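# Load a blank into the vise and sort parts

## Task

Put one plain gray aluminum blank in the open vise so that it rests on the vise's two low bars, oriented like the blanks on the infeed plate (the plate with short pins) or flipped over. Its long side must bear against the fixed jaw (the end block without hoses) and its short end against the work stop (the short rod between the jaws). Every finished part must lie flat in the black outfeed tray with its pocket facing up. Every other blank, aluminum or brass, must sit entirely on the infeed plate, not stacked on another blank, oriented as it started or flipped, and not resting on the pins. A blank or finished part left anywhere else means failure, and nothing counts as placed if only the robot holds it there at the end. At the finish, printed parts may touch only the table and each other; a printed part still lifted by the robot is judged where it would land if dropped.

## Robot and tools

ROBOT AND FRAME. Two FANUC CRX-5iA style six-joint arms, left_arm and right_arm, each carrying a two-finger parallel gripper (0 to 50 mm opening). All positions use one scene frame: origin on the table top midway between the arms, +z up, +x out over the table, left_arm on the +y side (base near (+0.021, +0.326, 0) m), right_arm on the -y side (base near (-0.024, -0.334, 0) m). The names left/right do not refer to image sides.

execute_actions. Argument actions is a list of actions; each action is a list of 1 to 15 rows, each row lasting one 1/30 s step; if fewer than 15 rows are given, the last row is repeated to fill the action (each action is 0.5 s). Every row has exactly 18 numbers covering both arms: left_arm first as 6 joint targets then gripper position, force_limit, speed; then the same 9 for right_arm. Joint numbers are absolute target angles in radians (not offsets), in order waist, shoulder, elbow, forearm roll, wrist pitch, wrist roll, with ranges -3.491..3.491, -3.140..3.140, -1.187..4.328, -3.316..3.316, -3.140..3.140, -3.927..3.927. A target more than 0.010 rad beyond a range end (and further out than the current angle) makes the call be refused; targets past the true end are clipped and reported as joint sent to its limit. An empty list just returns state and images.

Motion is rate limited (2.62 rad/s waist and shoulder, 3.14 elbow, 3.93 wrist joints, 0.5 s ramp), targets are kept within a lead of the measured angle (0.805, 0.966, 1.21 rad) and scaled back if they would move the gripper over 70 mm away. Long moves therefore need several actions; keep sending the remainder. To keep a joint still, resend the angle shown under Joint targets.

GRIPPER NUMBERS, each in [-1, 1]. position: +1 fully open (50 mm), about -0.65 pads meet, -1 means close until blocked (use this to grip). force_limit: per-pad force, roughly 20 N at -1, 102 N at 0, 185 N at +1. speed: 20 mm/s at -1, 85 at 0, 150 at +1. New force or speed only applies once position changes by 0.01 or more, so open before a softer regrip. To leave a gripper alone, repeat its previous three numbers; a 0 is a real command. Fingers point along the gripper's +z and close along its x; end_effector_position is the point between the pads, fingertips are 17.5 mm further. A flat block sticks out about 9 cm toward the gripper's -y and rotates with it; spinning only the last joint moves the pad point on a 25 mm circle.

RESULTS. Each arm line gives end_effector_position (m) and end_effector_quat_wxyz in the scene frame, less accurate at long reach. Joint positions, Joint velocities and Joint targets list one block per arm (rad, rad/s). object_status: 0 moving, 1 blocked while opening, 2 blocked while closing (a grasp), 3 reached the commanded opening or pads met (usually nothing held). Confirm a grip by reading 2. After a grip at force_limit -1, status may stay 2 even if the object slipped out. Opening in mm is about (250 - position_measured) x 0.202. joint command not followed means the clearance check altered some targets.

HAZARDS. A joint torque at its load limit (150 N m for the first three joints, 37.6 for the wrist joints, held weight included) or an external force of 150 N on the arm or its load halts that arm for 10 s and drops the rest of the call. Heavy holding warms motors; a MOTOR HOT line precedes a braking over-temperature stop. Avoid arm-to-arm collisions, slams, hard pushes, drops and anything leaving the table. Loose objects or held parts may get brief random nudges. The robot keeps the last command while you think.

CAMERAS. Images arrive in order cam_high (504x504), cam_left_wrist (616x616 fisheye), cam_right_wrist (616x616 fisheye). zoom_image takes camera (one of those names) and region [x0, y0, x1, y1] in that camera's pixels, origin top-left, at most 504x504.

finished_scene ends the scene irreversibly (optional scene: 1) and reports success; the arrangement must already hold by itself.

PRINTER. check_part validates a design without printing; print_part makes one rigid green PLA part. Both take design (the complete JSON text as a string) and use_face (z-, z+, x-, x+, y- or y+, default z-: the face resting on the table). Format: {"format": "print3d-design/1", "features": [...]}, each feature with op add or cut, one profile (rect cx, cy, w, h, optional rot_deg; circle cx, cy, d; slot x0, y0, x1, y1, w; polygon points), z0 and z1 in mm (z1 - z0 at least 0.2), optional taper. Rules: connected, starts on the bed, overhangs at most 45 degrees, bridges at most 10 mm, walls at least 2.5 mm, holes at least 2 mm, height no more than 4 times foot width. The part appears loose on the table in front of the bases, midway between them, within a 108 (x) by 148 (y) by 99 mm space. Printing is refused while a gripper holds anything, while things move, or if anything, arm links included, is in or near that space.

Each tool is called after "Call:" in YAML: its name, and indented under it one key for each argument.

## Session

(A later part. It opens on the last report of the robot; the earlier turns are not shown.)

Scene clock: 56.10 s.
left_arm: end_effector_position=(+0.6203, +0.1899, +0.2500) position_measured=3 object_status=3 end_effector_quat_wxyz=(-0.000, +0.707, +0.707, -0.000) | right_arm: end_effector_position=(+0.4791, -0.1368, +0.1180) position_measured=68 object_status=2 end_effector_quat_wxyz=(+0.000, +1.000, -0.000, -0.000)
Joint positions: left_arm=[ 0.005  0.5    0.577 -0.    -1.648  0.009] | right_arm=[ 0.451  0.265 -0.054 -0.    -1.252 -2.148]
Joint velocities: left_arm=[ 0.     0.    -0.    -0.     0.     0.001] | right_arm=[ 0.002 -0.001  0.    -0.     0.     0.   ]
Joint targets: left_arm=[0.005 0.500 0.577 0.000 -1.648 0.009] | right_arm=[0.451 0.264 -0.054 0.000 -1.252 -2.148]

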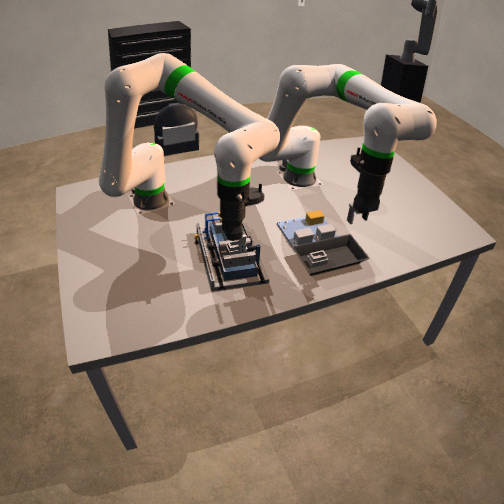

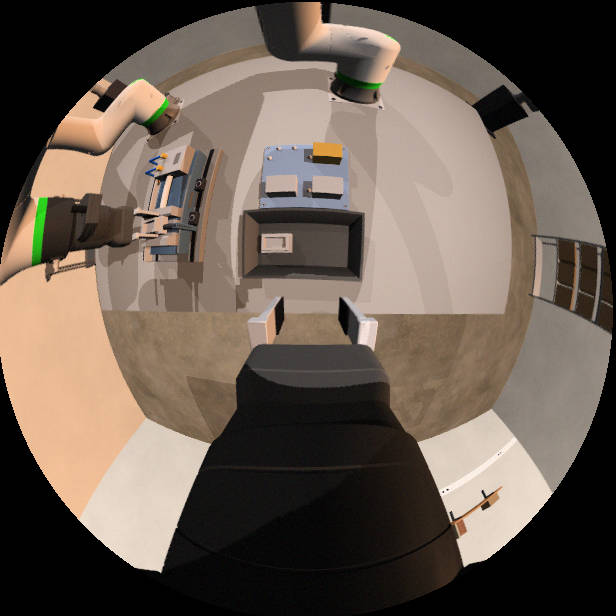

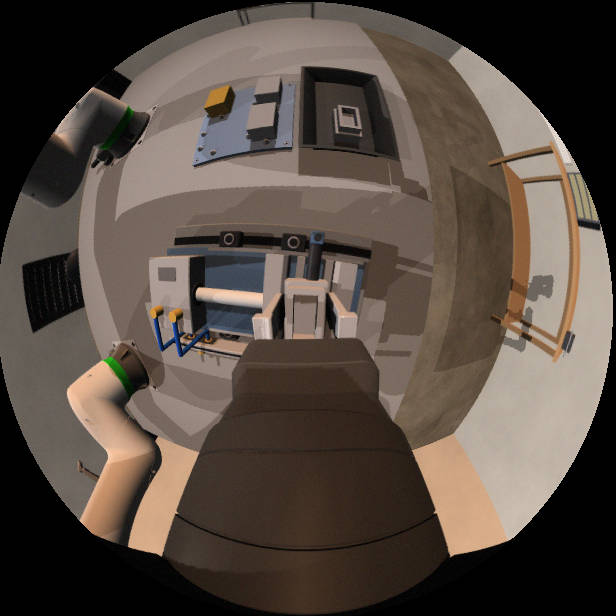

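Call:
execute_actions:
  actions:
    - [[0.0046,0.4998,0.5769,0,-1.648,0.0094,1,0,0,0.4506,0.2485,-0.0233,0,-1.299,-2.1476,-1,0,0]]
    - [[0.0046,0.4998,0.5769,0,-1.648,0.0094,1,0,0,0.4506,0.2325,0.0075,0,-1.3458,-2.1476,-1,0,0]]
    - [[0.0046,0.4998,0.5769,0,-1.648,0.0094,1,0,0,0.4506,0.2325,0.0075,0,-1.3458,-2.1476,-1,0,0]]

Scene clock: 58.10 s.
left_arm: end_effector_position=(+0.6203, +0.1899, +0.2500) position_measured=3 object_status=3 end_effector_quat_wxyz=(-0.000, +0.707, +0.707, -0.000) | right_arm: end_effector_position=(+0.4775, -0.1378, +0.1600) position_measured=68 object_status=2 end_effector_quat_wxyz=(-0.000, +1.000, -0.000, -0.000)
Joint positions: left_arm=[ 0.005  0.5    0.577 -0.    -1.648  0.009] | right_arm=[ 0.451  0.233  0.007 -0.    -1.346 -2.148]
Joint velocities: left_arm=[-0.    -0.     0.    -0.     0.    -0.001] | right_arm=[-0.001  0.001  0.001  0.001  0.     0.001]
Joint targets: left_arm=[0.005 0.500 0.577 0.000 -1.648 0.009] | right_arm=[0.451 0.233 0.007 0.000 -1.346 -2.148]

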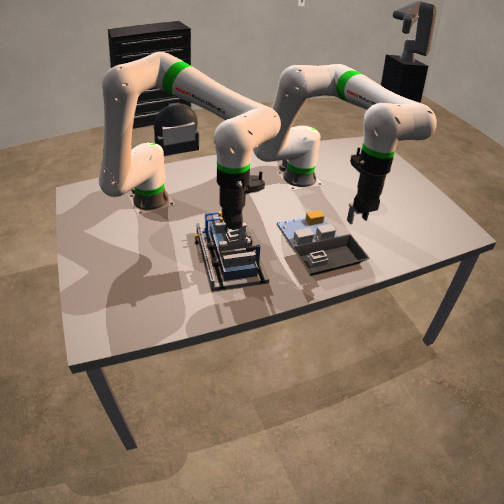

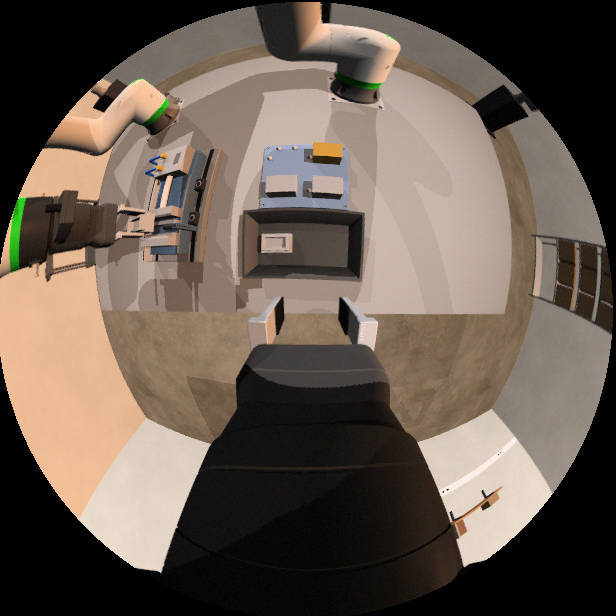

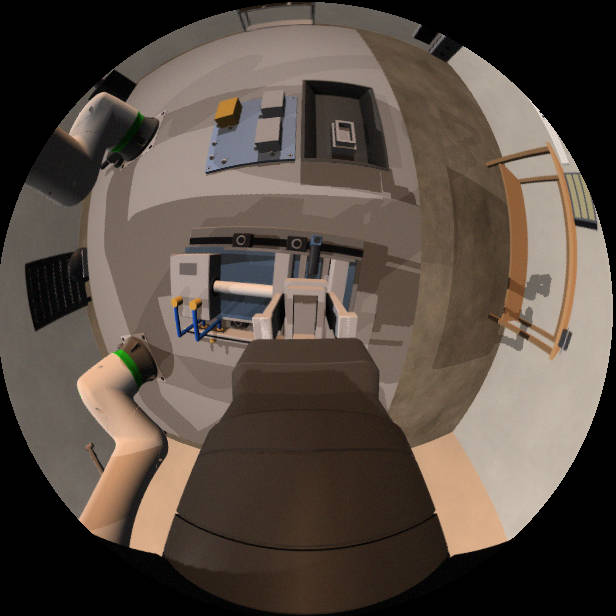

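Call:
zoom_image:
  camera: "cam_left_wrist"
  region: [100, 160, 220, 270]

Region (100, 160, 220, 270) of cam_left_wrist's 616x616 image, scaled by 4.200, with more detail than that image has; it fills the top 462 rows of this view, and the rest is white.

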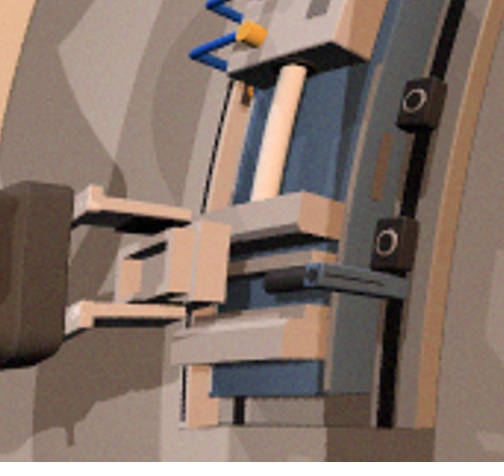

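Call:
execute_actions:
  actions:
    - [[0.5,0.2,0.3,0,-1.65,0.0094,1,0,0,0.4506,0.2325,0.0075,0,-1.3458,-2.1476,-1,0,0]]
    - [[0.9,0.0,0.1,0,-1.65,0.0094,1,0,0,0.4506,0.2325,0.0075,0,-1.3458,-2.1476,-1,0,0]]
    - [[0.9,0.0,0.1,0,-1.65,0.0094,1,0,0,0.4506,0.2325,0.0075,0,-1.3458,-2.1476,-1,0,0]]

Scene clock: 62.70 s.
left_arm: end_effector_position=(+0.3840, +0.5592, +0.3094) position_measured=3 object_status=3 end_effector_quat_wxyz=(+0.004, +0.335, +0.942, +0.010) | right_arm: end_effector_position=(+0.4775, -0.1378, +0.1601) position_measured=68 object_status=2 end_effector_quat_wxyz=(-0.000, +1.000, -0.000, +0.000)
Joint positions: left_arm=[ 0.893  0.004  0.104 -0.    -1.65   0.009] | right_arm=[ 0.451  0.233  0.008  0.    -1.346 -2.148]
Joint velocities: left_arm=[ 0.163 -0.088 -0.086 -0.001  0.    -0.002] | right_arm=[ 0.001  0.001 -0.001 -0.001 -0.001  0.   ]
Joint targets: left_arm=[0.900 0.000 0.100 0.000 -1.650 0.009] | right_arm=[0.451 0.233 0.007 0.000 -1.346 -2.148]

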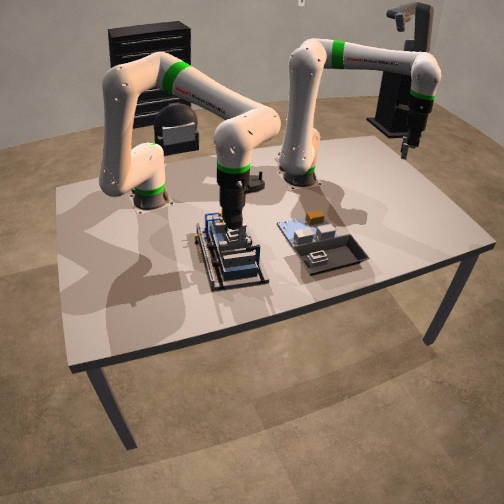

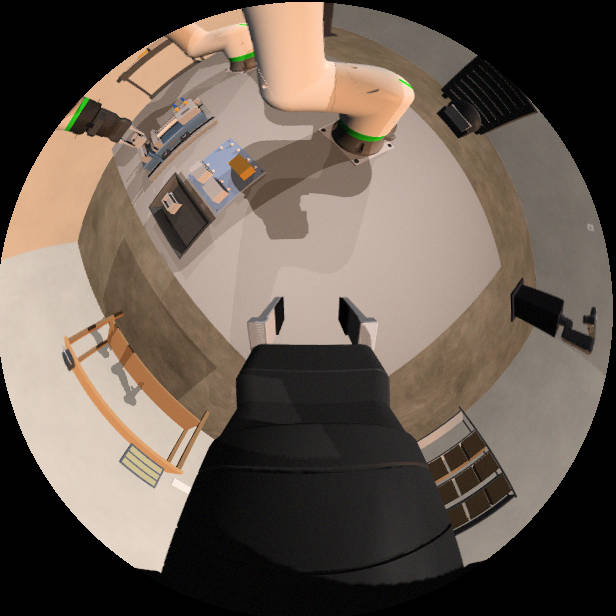

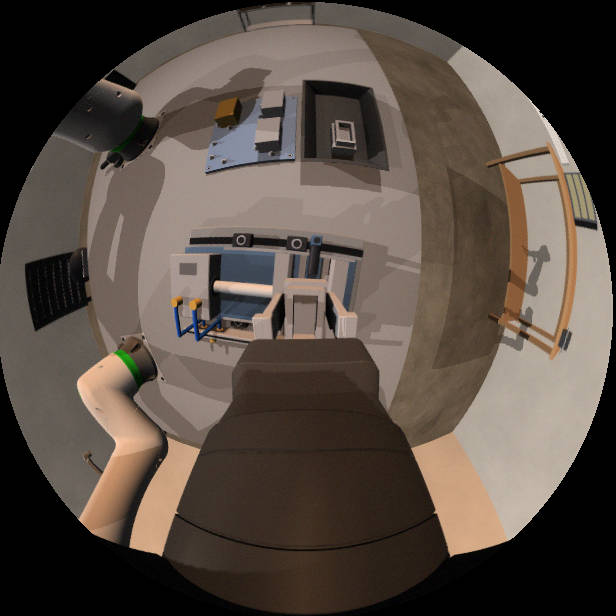

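Call:
execute_actions:
  actions:
    - [[0.9,0.0,0.1,0,-1.65,0.0094,1,0,0,0.6354,0.5051,0.4451,0,-1.5108,-2.3324,-1,0,0]]
    - [[0.9,0.0,0.1,0,-1.65,0.0094,1,0,0,0.6354,0.5051,0.4451,0,-1.5108,-2.3324,-1,0,0]]
    - [[0.9,0.0,0.1,0,-1.65,0.0094,1,0,0,0.7859,0.9874,1.097,0,-1.6804,-2.483,-1,0,0]]
    - [[0.9,0.0,0.1,0,-1.65,0.0094,1,0,0,0.7859,0.9874,1.097,0,-1.6804,-2.483,-1,0,0]]
    - [[0.9,0.0,0.1,0,-1.65,0.0094,1,0,0,0.7859,0.9874,1.097,0,-1.6804,-2.483,-1,0,0]]

Scene clock: 67.57 s.
left_arm: end_effector_position=(+0.3812, +0.5606, +0.3095) position_measured=3 object_status=3 end_effector_quat_wxyz=(+0.004, +0.331, +0.944, +0.010) | right_arm: end_effector_position=(+0.5501, +0.2200, +0.1299) position_measured=68 object_status=2 end_effector_quat_wxyz=(-0.000, +1.000, -0.000, -0.000)
Joint positions: left_arm=[ 0.9   -0.     0.1    0.    -1.65   0.009] | right_arm=[ 0.786  0.987  1.097 -0.    -1.68  -2.483]
Joint velocities: left_arm=[-0.001  0.     0.     0.001  0.    -0.   ] | right_arm=[-0.001  0.     0.002 -0.    -0.001  0.   ]
Joint targets: left_arm=[0.900 0.000 0.100 0.000 -1.650 0.009] | right_arm=[0.786 0.987 1.097 0.000 -1.680 -2.483]

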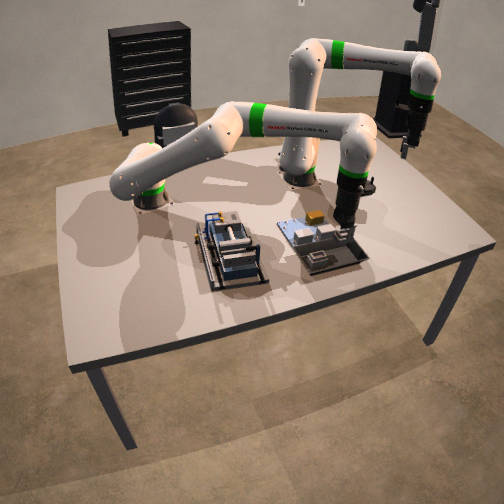

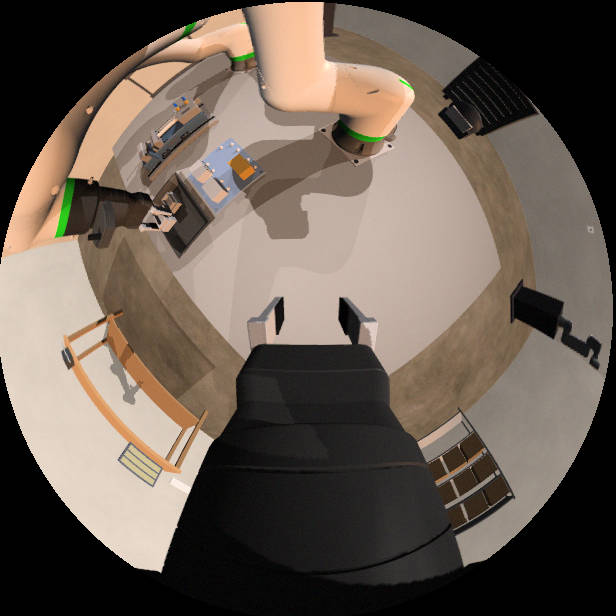

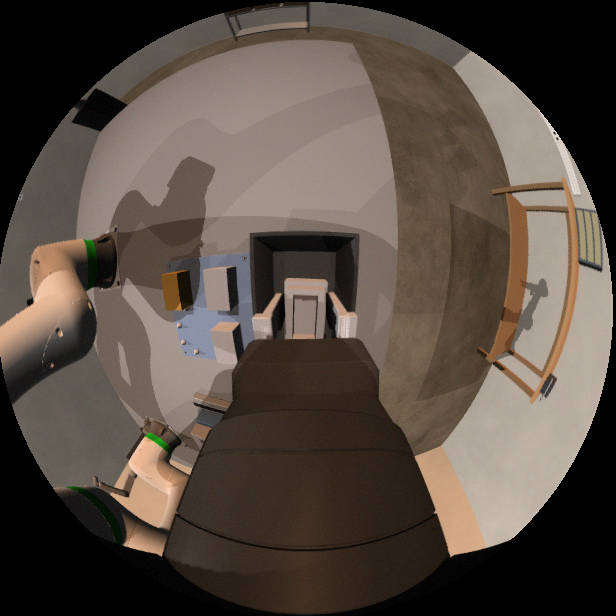

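Call:
zoom_image:
  camera: "cam_right_wrist"
  region: [150, 200, 410, 370]

Region (150, 200, 410, 370) of cam_right_wrist's 616x616 image, scaled by 1.938, with more detail than that image has; it fills the top 330 rows of this view, and the rest is white.

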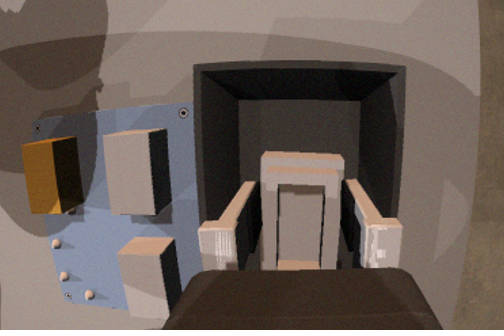

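Call:
execute_actions:
  actions:
    - [[0.9,0.0,0.1,0,-1.65,0.0094,1,0,0,0.7859,0.9764,0.9609,0,-1.5553,-2.483,-1,0,0]]
    - [[0.9,0.0,0.1,0,-1.65,0.0094,1,0,0,0.7859,0.9764,0.9609,0,-1.5553,-2.483,-1,0,0]]

Call:
zoom_image:
  camera: "cam_high"
  region: [260, 170, 400, 290]

Scene clock: 69.97 s.
left_arm: end_effector_position=(+0.3812, +0.5606, +0.3095) position_measured=3 object_status=3 end_effector_quat_wxyz=(+0.004, +0.331, +0.944, +0.010) | right_arm: end_effector_position=(+0.5501, +0.2200, +0.0800) position_measured=68 object_status=2 end_effector_quat_wxyz=(-0.000, +1.000, -0.000, +0.000)
Joint positions: left_arm=[ 0.9   -0.     0.1    0.    -1.65   0.009] | right_arm=[ 0.786  0.976  0.961  0.    -1.555 -2.483]
Joint velocities: left_arm=[ 0.     0.     0.     0.    -0.    -0.001] | right_arm=[ 0.002 -0.    -0.     0.     0.    -0.   ]
Joint targets: left_arm=[0.900 0.000 0.100 0.000 -1.650 0.009] | right_arm=[0.786 0.976 0.961 0.000 -1.555 -2.483]

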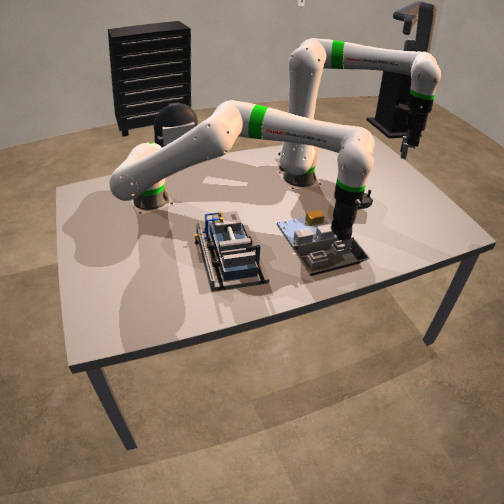

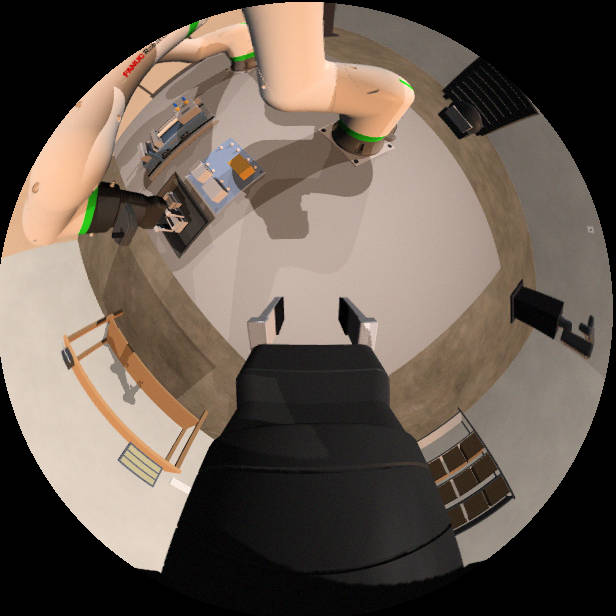

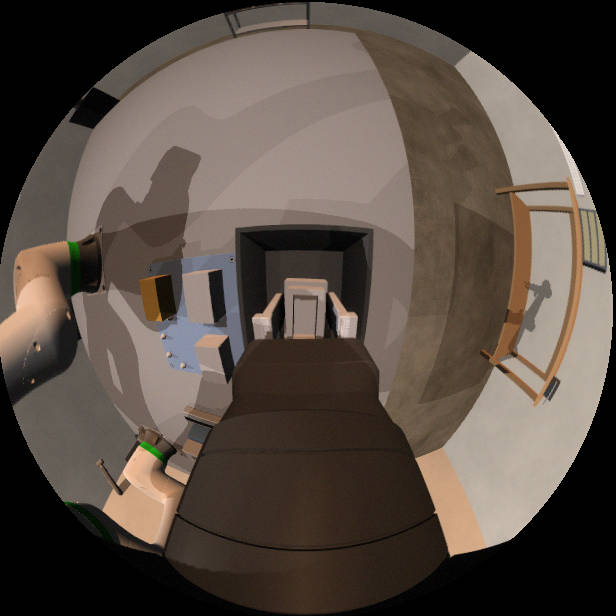

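Region (260, 170, 400, 290) of cam_high's 504x504 image, scaled by 3.600, with more detail than that image has; it fills the top 432 rows of this view, and the rest is white.

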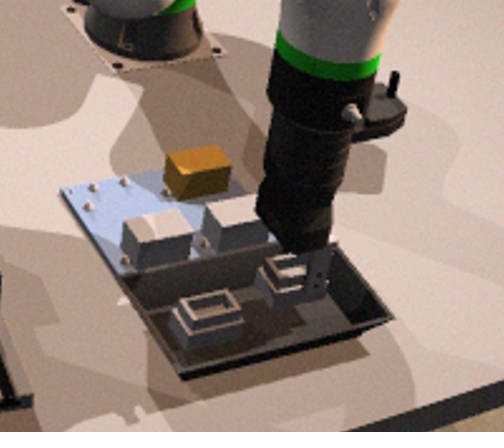

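Call:
execute_actions:
  actions:
    - [[0.9,0.0,0.1,0,-1.65,0.0094,1,0,0,0.7859,0.9796,0.92,0,-1.5112,-2.483,-1,0,0]]
    - [[0.9,0.0,0.1,0,-1.65,0.0094,1,0,0,0.7859,0.9809,0.9108,0,-1.5007,-2.483,-1,0,0]]
    - [[0.9,0.0,0.1,0,-1.65,0.0094,1,0,0,0.7859,0.9809,0.9108,0,-1.5007,-2.483,-1,0,0]]

Call:
zoom_image:
  camera: "cam_high"
  region: [280, 200, 380, 280]

Scene clock: 72.63 s.
left_arm: end_effector_position=(+0.3812, +0.5606, +0.3095) position_measured=3 object_status=3 end_effector_quat_wxyz=(+0.004, +0.331, +0.944, +0.010) | right_arm: end_effector_position=(+0.5501, +0.2200, +0.0550) position_measured=68 object_status=2 end_effector_quat_wxyz=(+0.000, +1.000, -0.000, -0.000)
Joint positions: left_arm=[ 0.9   -0.     0.1    0.    -1.65   0.009] | right_arm=[ 0.786  0.981  0.911  0.    -1.501 -2.483]
Joint velocities: left_arm=[-0.001  0.     0.     0.002 -0.    -0.002] | right_arm=[ 0.001 -0.     0.001  0.     0.001 -0.   ]
Joint targets: left_arm=[0.900 0.000 0.100 0.000 -1.650 0.009] | right_arm=[0.786 0.981 0.911 0.000 -1.501 -2.483]

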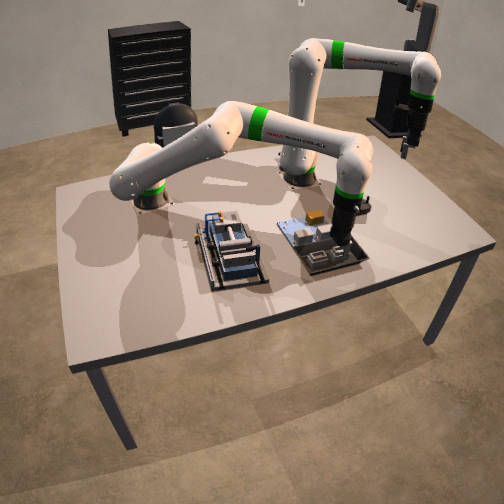

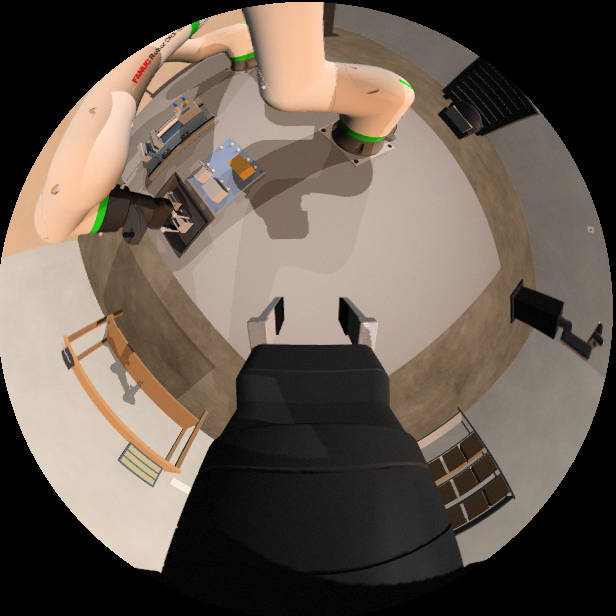

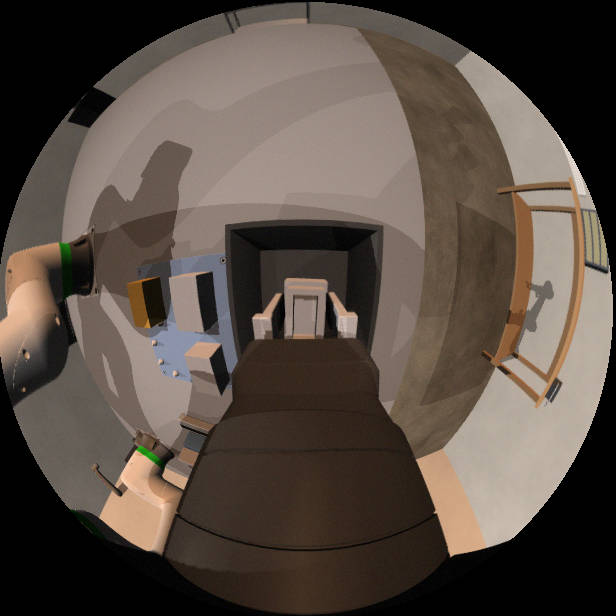

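Region (280, 200, 380, 280) of cam_high's 504x504 image, scaled by 5.040, with more detail than that image has; it fills the top 403 rows of this view, and the rest is white.

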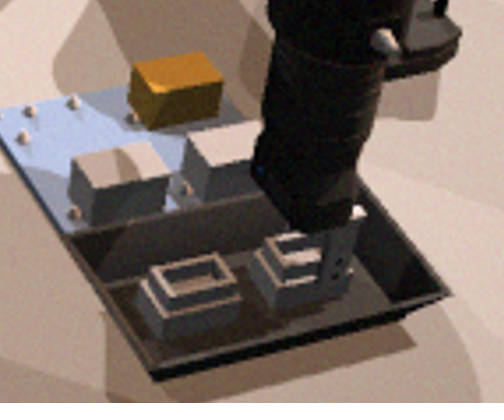

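Call:
execute_actions:
  actions:
    - [[0.9,0.0,0.1,0,-1.65,0.0094,1,0,0,0.7859,0.9819,0.9034,0,-1.4923,-2.483,-1,0,0]]
    - [[0.9,0.0,0.1,0,-1.65,0.0094,1,0,0,0.7859,0.9819,0.9034,0,-1.4923,-2.483,1,0,0]]
    - [[0.9,0.0,0.1,0,-1.65,0.0094,1,0,0,0.7859,0.9819,0.9034,0,-1.4923,-2.483,1,0,0]]

Call:
zoom_image:
  camera: "cam_high"
  region: [280, 200, 380, 280]

Scene clock: 74.67 s.
left_arm: end_effector_position=(+0.3812, +0.5606, +0.3095) position_measured=3 object_status=3 end_effector_quat_wxyz=(+0.004, +0.331, +0.944, +0.010) | right_arm: end_effector_position=(+0.5501, +0.2200, +0.0510) position_measured=3 object_status=3 end_effector_quat_wxyz=(+0.000, +1.000, -0.000, +0.000)
Joint positions: left_arm=[ 0.9   -0.     0.1    0.    -1.65   0.009] | right_arm=[ 0.786  0.982  0.903  0.    -1.492 -2.483]
Joint velocities: left_arm=[-0.001 -0.     0.001  0.001 -0.    -0.001] | right_arm=[-0.    -0.    -0.    -0.001 -0.    -0.   ]
Joint targets: left_arm=[0.900 0.000 0.100 0.000 -1.650 0.009] | right_arm=[0.786 0.982 0.903 0.000 -1.492 -2.483]

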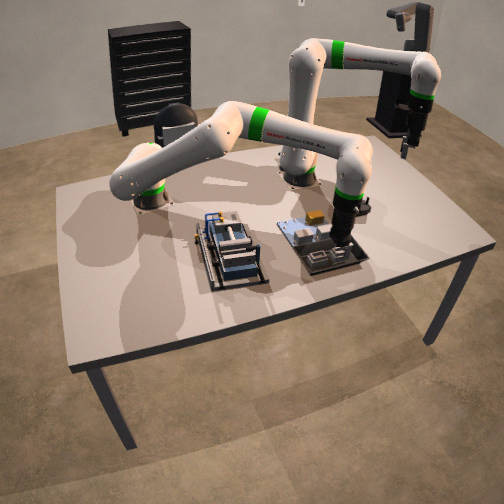

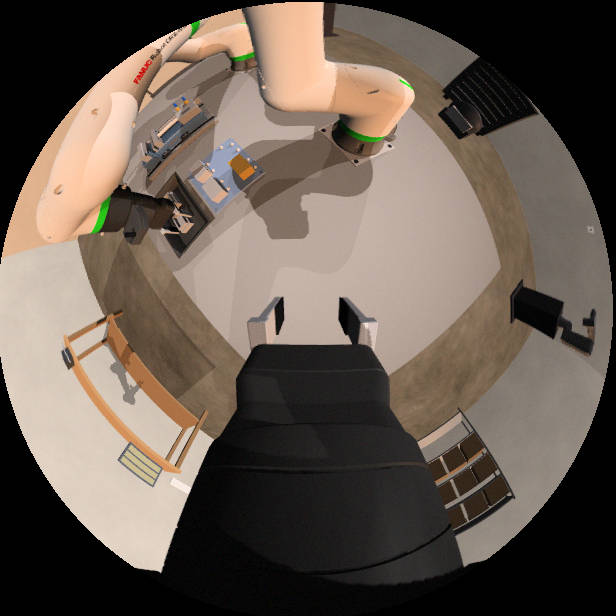

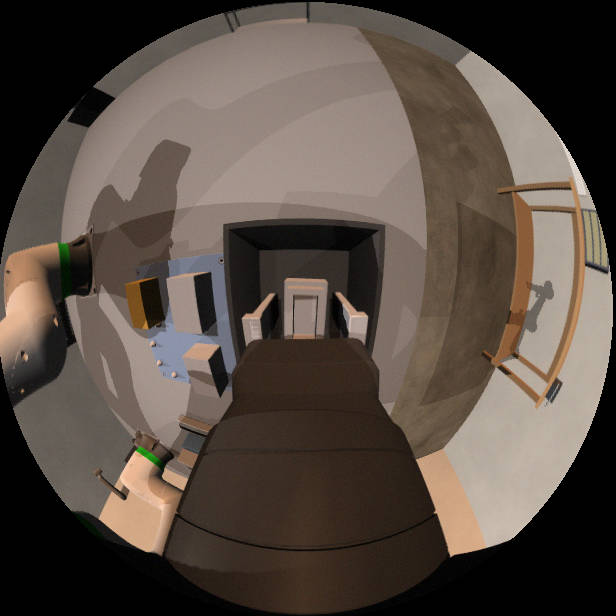

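Region (280, 200, 380, 280) of cam_high's 504x504 image, scaled by 5.040, with more detail than that image has; it fills the top 403 rows of this view, and the rest is white.

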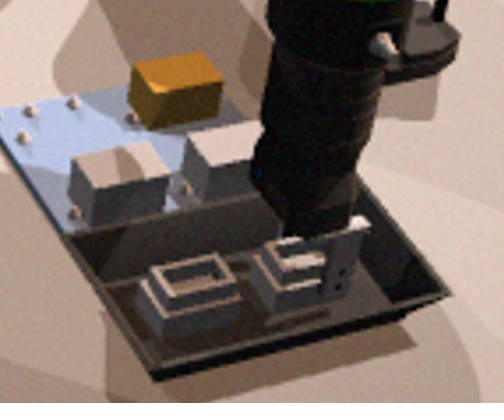

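Call:
execute_actions:
  actions:
    - [[0.9,0.0,0.1,0,-1.65,0.0094,1,0,0,0.7859,0.9874,1.097,0,-1.6804,-2.483,1,0,0]]
    - [[0.9,0.0,0.1,0,-1.65,0.0094,1,0,0,0.7859,0.9874,1.097,0,-1.6804,-2.483,1,0,0]]
    - [[0.9,0.0,0.1,0,-1.65,0.0094,1,0,0,0.877,0.5324,0.2729,0,-1.3113,-2.574,1,0,0]]
    - [[0.9,0.0,0.1,0,-1.65,0.0094,1,0,0,0.877,0.5324,0.2729,0,-1.3113,-2.574,1,0,0]]
    - [[0.9,0.0,0.1,0,-1.65,0.0094,1,0,0,0.877,0.5324,0.2729,0,-1.3113,-2.574,1,0,0]]

Call:
zoom_image:
  camera: "cam_right_wrist"
  region: [190, 180, 430, 350]

Scene clock: 80.03 s.
left_arm: end_effector_position=(+0.3812, +0.5606, +0.3095) position_measured=3 object_status=3 end_effector_quat_wxyz=(+0.004, +0.331, +0.944, +0.010) | right_arm: end_effector_position=(+0.4211, +0.1471, +0.0999) position_measured=3 object_status=3 end_effector_quat_wxyz=(+0.000, +1.000, -0.000, +0.000)
Joint positions: left_arm=[ 0.9   -0.     0.1   -0.    -1.65   0.009] | right_arm=[ 0.877  0.532  0.273  0.    -1.311 -2.574]
Joint velocities: left_arm=[-0.001 -0.    -0.     0.     0.001  0.   ] | right_arm=[ 0.002 -0.001 -0.     0.001 -0.001 -0.   ]
Joint targets: left_arm=[0.900 0.000 0.100 0.000 -1.650 0.009] | right_arm=[0.877 0.532 0.273 0.000 -1.311 -2.574]

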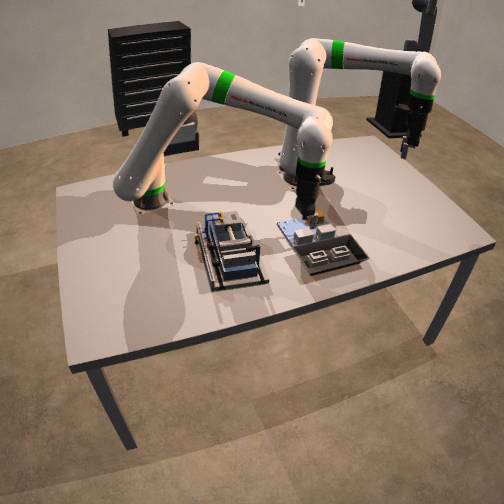

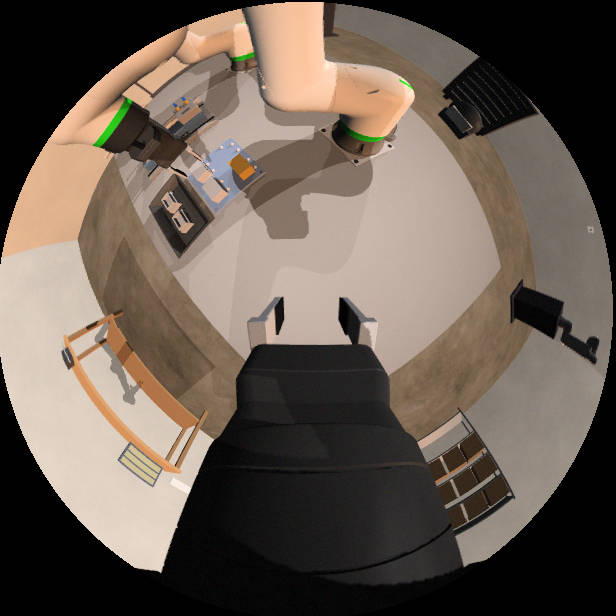

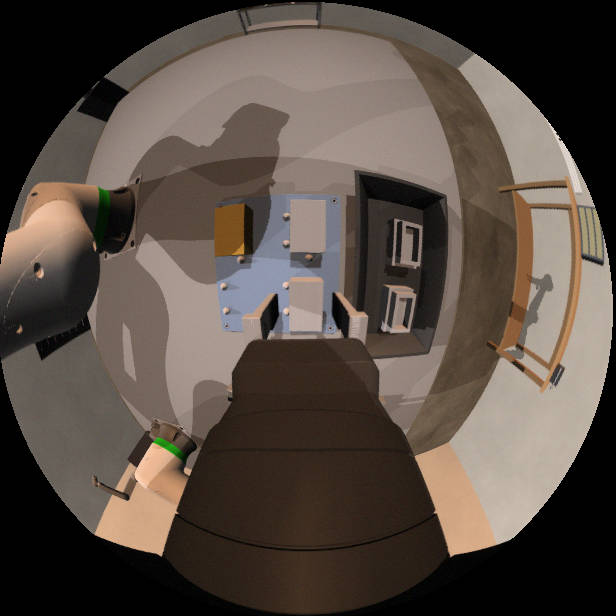

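Region (190, 180, 430, 350) of cam_right_wrist's 616x616 image, scaled by 2.100, with more detail than that image has; it fills the top 357 rows of this view, and the rest is white.

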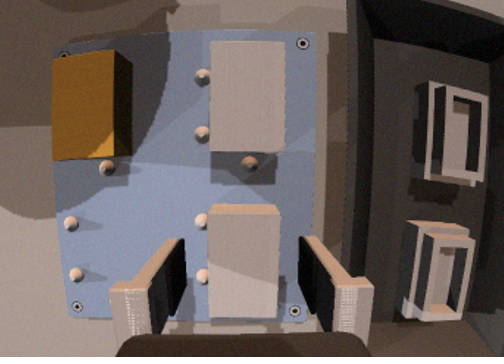

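Call:
execute_actions:
  actions:
    - [[0.9,0.0,0.1,0,-1.65,0.0094,1,0,0,0.877,0.5603,0.2231,0,-1.2336,-2.574,1,0,0]]
    - [[0.9,0.0,0.1,0,-1.65,0.0094,1,0,0,0.877,0.5603,0.2231,0,-1.2336,-2.574,1,0,0]]

Call:
zoom_image:
  camera: "cam_high"
  region: [260, 190, 360, 260]

Scene clock: 82.57 s.
left_arm: end_effector_position=(+0.3812, +0.5606, +0.3095) position_measured=3 object_status=3 end_effector_quat_wxyz=(+0.004, +0.331, +0.944, +0.010) | right_arm: end_effector_position=(+0.4211, +0.1470, +0.0620) position_measured=3 object_status=3 end_effector_quat_wxyz=(+0.000, +1.000, -0.000, -0.000)
Joint positions: left_arm=[ 0.9    0.     0.1    0.    -1.65   0.009] | right_arm=[ 0.877  0.56   0.223 -0.    -1.234 -2.574]
Joint velocities: left_arm=[ 0.001  0.     0.001  0.     0.    -0.001] | right_arm=[-0.002 -0.    -0.     0.    -0.001 -0.   ]
Joint targets: left_arm=[0.900 0.000 0.100 0.000 -1.650 0.009] | right_arm=[0.877 0.560 0.223 0.000 -1.234 -2.574]

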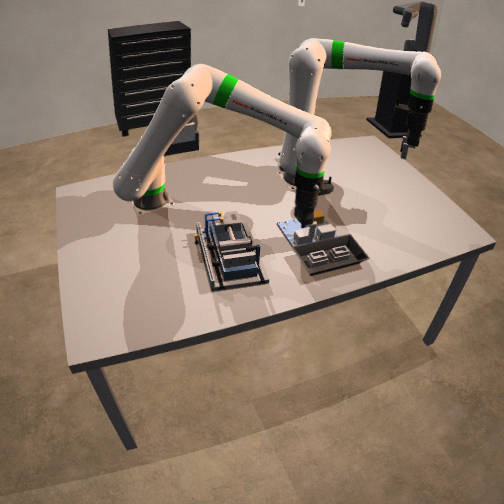

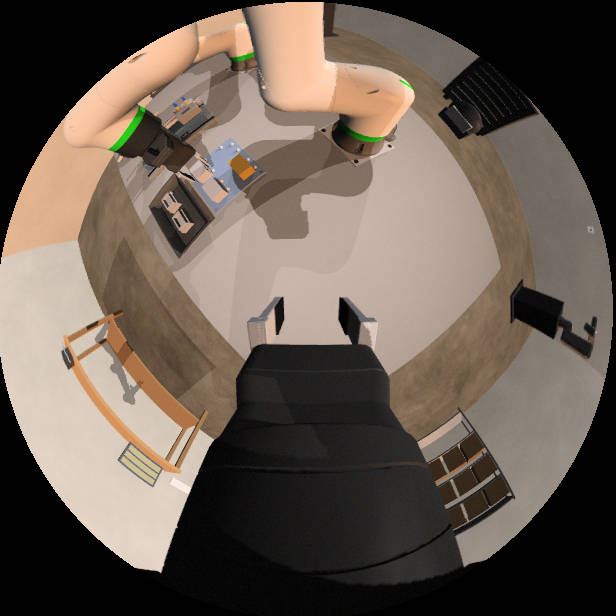

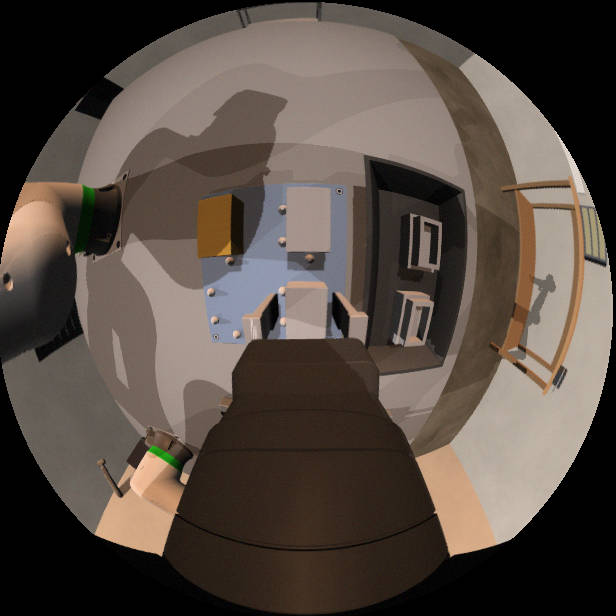

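Region (260, 190, 360, 260) of cam_high's 504x504 image, scaled by 5.040, with more detail than that image has; it fills the top 353 rows of this view, and the rest is white.

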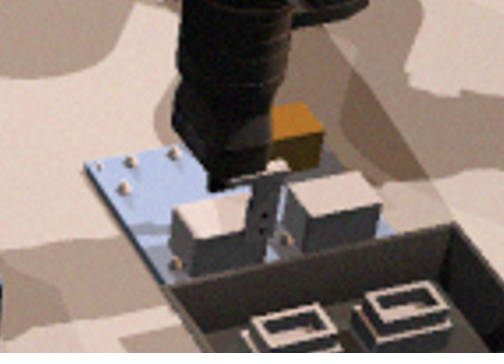

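Call:
execute_actions:
  actions:
    - [[0.9,0.0,0.1,0,-1.65,0.0094,1,0,0,0.877,0.5603,0.2231,0,-1.2336,-2.574,-1,0,0]]
    - [[0.9,0.0,0.1,0,-1.65,0.0094,1,0,0,0.877,0.5603,0.2231,0,-1.2336,-2.574,-1,0,0]]

Scene clock: 84.07 s.
left_arm: end_effector_position=(+0.3812, +0.5606, +0.3095) position_measured=3 object_status=3 end_effector_quat_wxyz=(+0.004, +0.331, +0.944, +0.010) | right_arm: end_effector_position=(+0.4211, +0.1470, +0.0620) position_measured=69 object_status=2 end_effector_quat_wxyz=(-0.000, +1.000, -0.000, +0.000)
Joint positions: left_arm=[ 0.9   -0.     0.1   -0.    -1.65   0.009] | right_arm=[ 0.877  0.56   0.223  0.    -1.234 -2.574]
Joint velocities: left_arm=[ 0.001 -0.    -0.     0.    -0.     0.002] | right_arm=[-0.002  0.     0.     0.001  0.003 -0.   ]
Joint targets: left_arm=[0.900 0.000 0.100 0.000 -1.650 0.009] | right_arm=[0.877 0.560 0.223 0.000 -1.234 -2.574]

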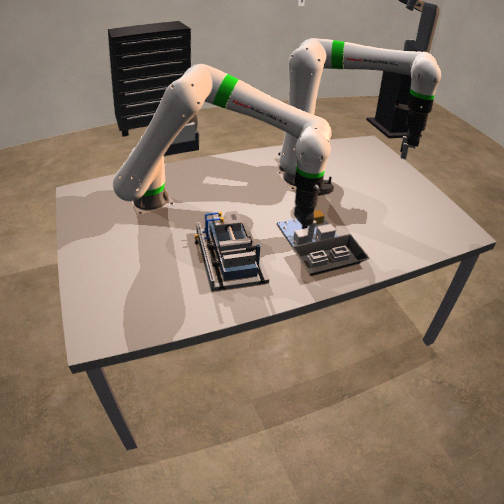

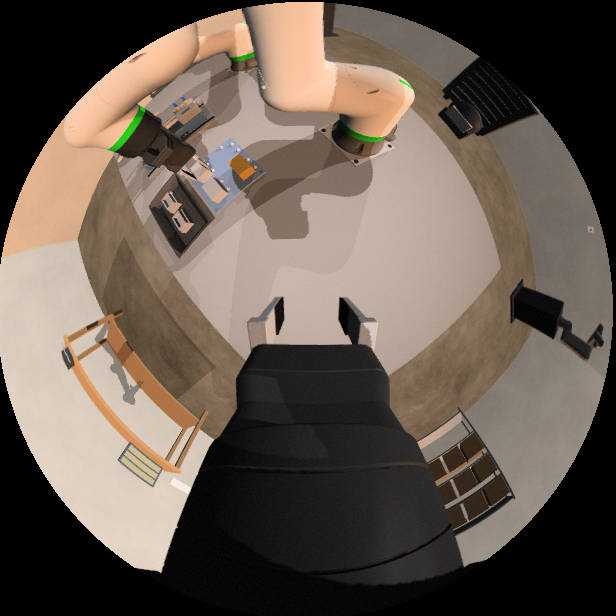

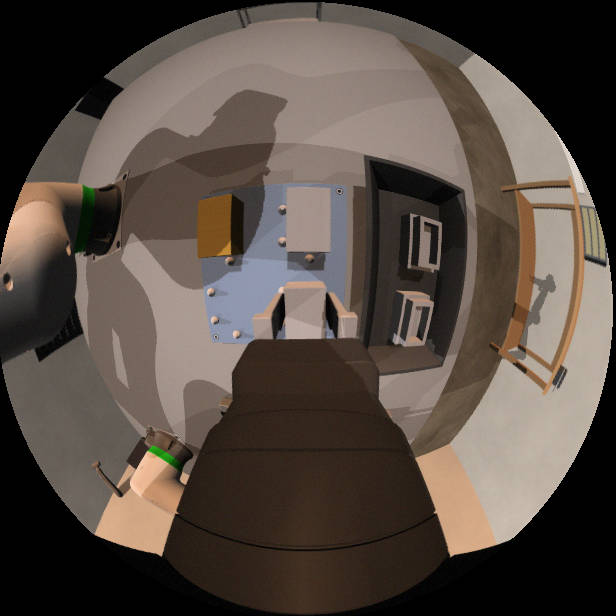

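Call:
execute_actions:
  actions:
    - [[0.9,0.0,0.1,0,-1.65,0.0094,1,0,0,0.877,0.5376,0.271,0,-1.3042,-2.574,-1,0,0]]
    - [[0.9,0.0,0.1,0,-1.65,0.0094,1,0,0,0.877,0.5149,0.3188,0,-1.3747,-2.574,-1,0,0]]
    - [[0.9,0.0,0.1,0,-1.65,0.0094,1,0,0,0.66,0.37,0.176,0,-1.377,-2.36,-1,0,0]]
    - [[0.9,0.0,0.1,0,-1.65,0.0094,1,0,0,0.4483,0.2252,0.034,0,-1.3796,-2.1453,-1,0,0]]
    - [[0.9,0.0,0.1,0,-1.65,0.0094,1,0,0,0.4483,0.2252,0.034,0,-1.3796,-2.1453,-1,0,0]]

Call:
zoom_image:
  camera: "cam_right_wrist"
  region: [190, 200, 430, 350]

Scene clock: 89.17 s.
left_arm: end_effector_position=(+0.3812, +0.5606, +0.3095) position_measured=3 object_status=3 end_effector_quat_wxyz=(+0.004, +0.331, +0.944, +0.010) | right_arm: end_effector_position=(+0.4779, -0.1389, +0.1749) position_measured=69 object_status=2 end_effector_quat_wxyz=(-0.000, +1.000, -0.000, -0.000)
Joint positions: left_arm=[ 0.9    0.     0.1    0.    -1.65   0.009] | right_arm=[ 0.448  0.225  0.034 -0.    -1.38  -2.145]
Joint velocities: left_arm=[-0.001  0.    -0.    -0.    -0.     0.001] | right_arm=[-0.    -0.001 -0.    -0.     0.     0.001]
Joint targets: left_arm=[0.900 0.000 0.100 0.000 -1.650 0.009] | right_arm=[0.448 0.225 0.034 0.000 -1.380 -2.145]

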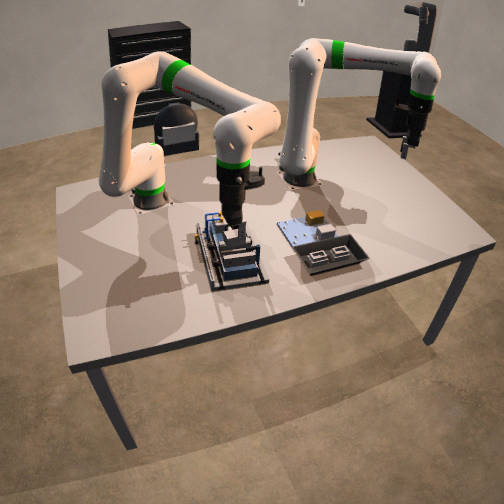

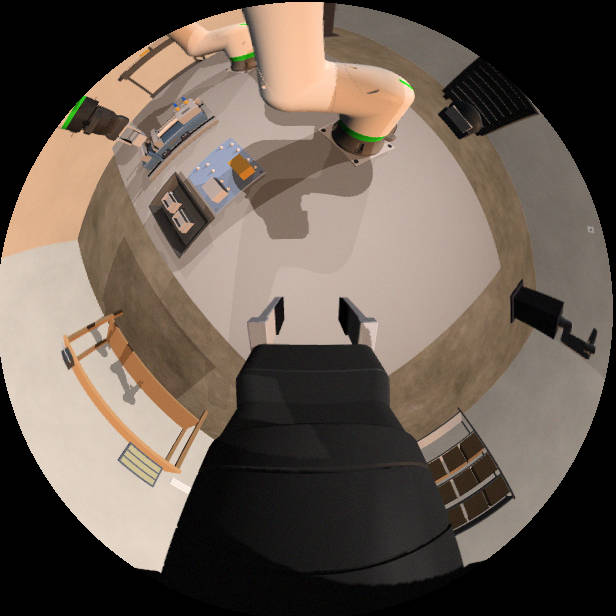

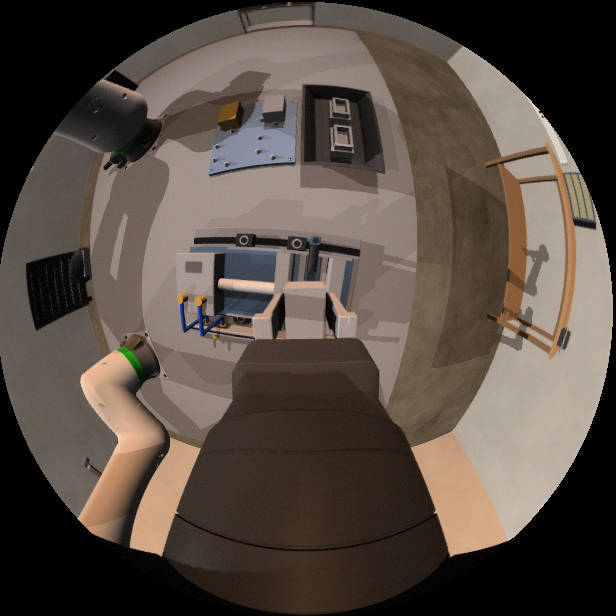

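Region (190, 200, 430, 350) of cam_right_wrist's 616x616 image, scaled by 2.100, with more detail than that image has; it fills the top 315 rows of this view, and the rest is white.

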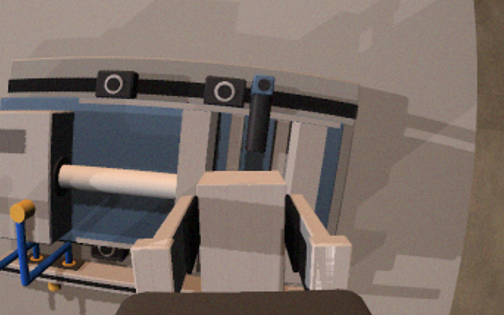

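Call:
execute_actions:
  actions:
    - [[0.3,0.13,0.03,0,-1.45,0.95,1,0,0,0.4483,0.2252,0.034,0,-1.3796,-2.1453,-1,0,0]]
    - [[0.3,0.13,0.03,0,-1.45,0.95,1,0,0,0.4483,0.2252,0.034,0,-1.3796,-2.1453,-1,0,0]]
    - [[-0.2731,0.2663,-0.0471,0,-1.2574,1.8579,1,0,0,0.4483,0.2252,0.034,0,-1.3796,-2.1453,-1,0,0]]
    - [[-0.2731,0.2663,-0.0471,0,-1.2574,1.8579,1,0,0,0.4483,0.2252,0.034,0,-1.3796,-2.1453,-1,0,0]]
    - [[-0.2731,0.2663,-0.0471,0,-1.2574,1.8579,1,0,0,0.4483,0.2252,0.034,0,-1.3796,-2.1453,-1,0,0]]

Scene clock: 96.03 s.
left_arm: end_effector_position=(+0.4804, +0.0297, +0.1200) position_measured=3 object_status=3 end_effector_quat_wxyz=(-0.000, -0.000, +1.000, +0.000) | right_arm: end_effector_position=(+0.4779, -0.1390, +0.1749) position_measured=69 object_status=2 end_effector_quat_wxyz=(+0.000, +1.000, -0.000, -0.000)
Joint positions: left_arm=[-0.273  0.266 -0.047  0.    -1.257  1.858] | right_arm=[ 0.448  0.225  0.034  0.    -1.38  -2.145]
Joint velocities: left_arm=[-0.     0.    -0.     0.001 -0.     0.001] | right_arm=[-0.     0.     0.001 -0.    -0.002  0.   ]
Joint targets: left_arm=[-0.273 0.266 -0.047 0.000 -1.257 1.858] | right_arm=[0.448 0.225 0.034 0.000 -1.380 -2.145]

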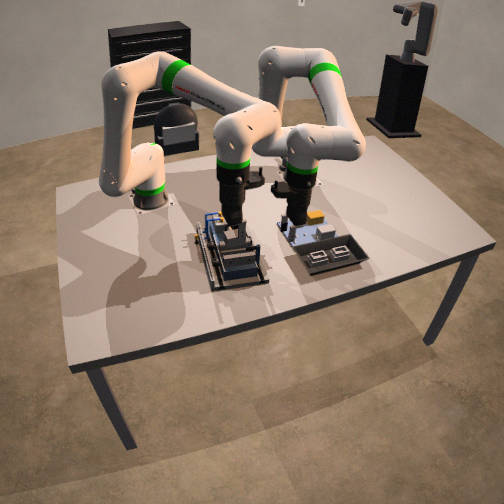

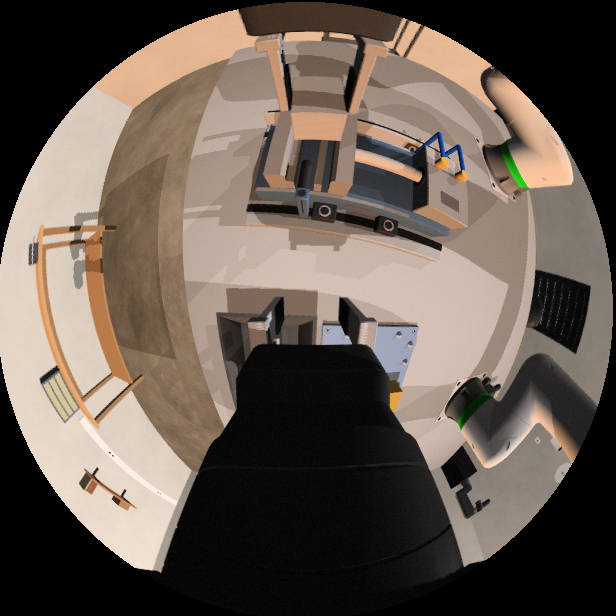

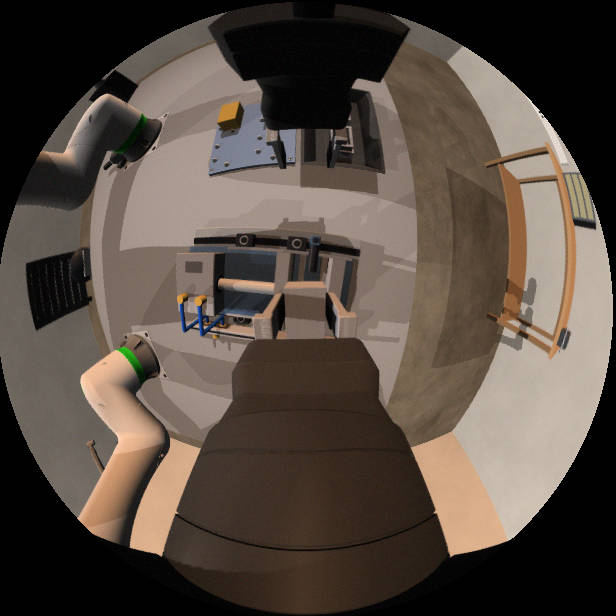

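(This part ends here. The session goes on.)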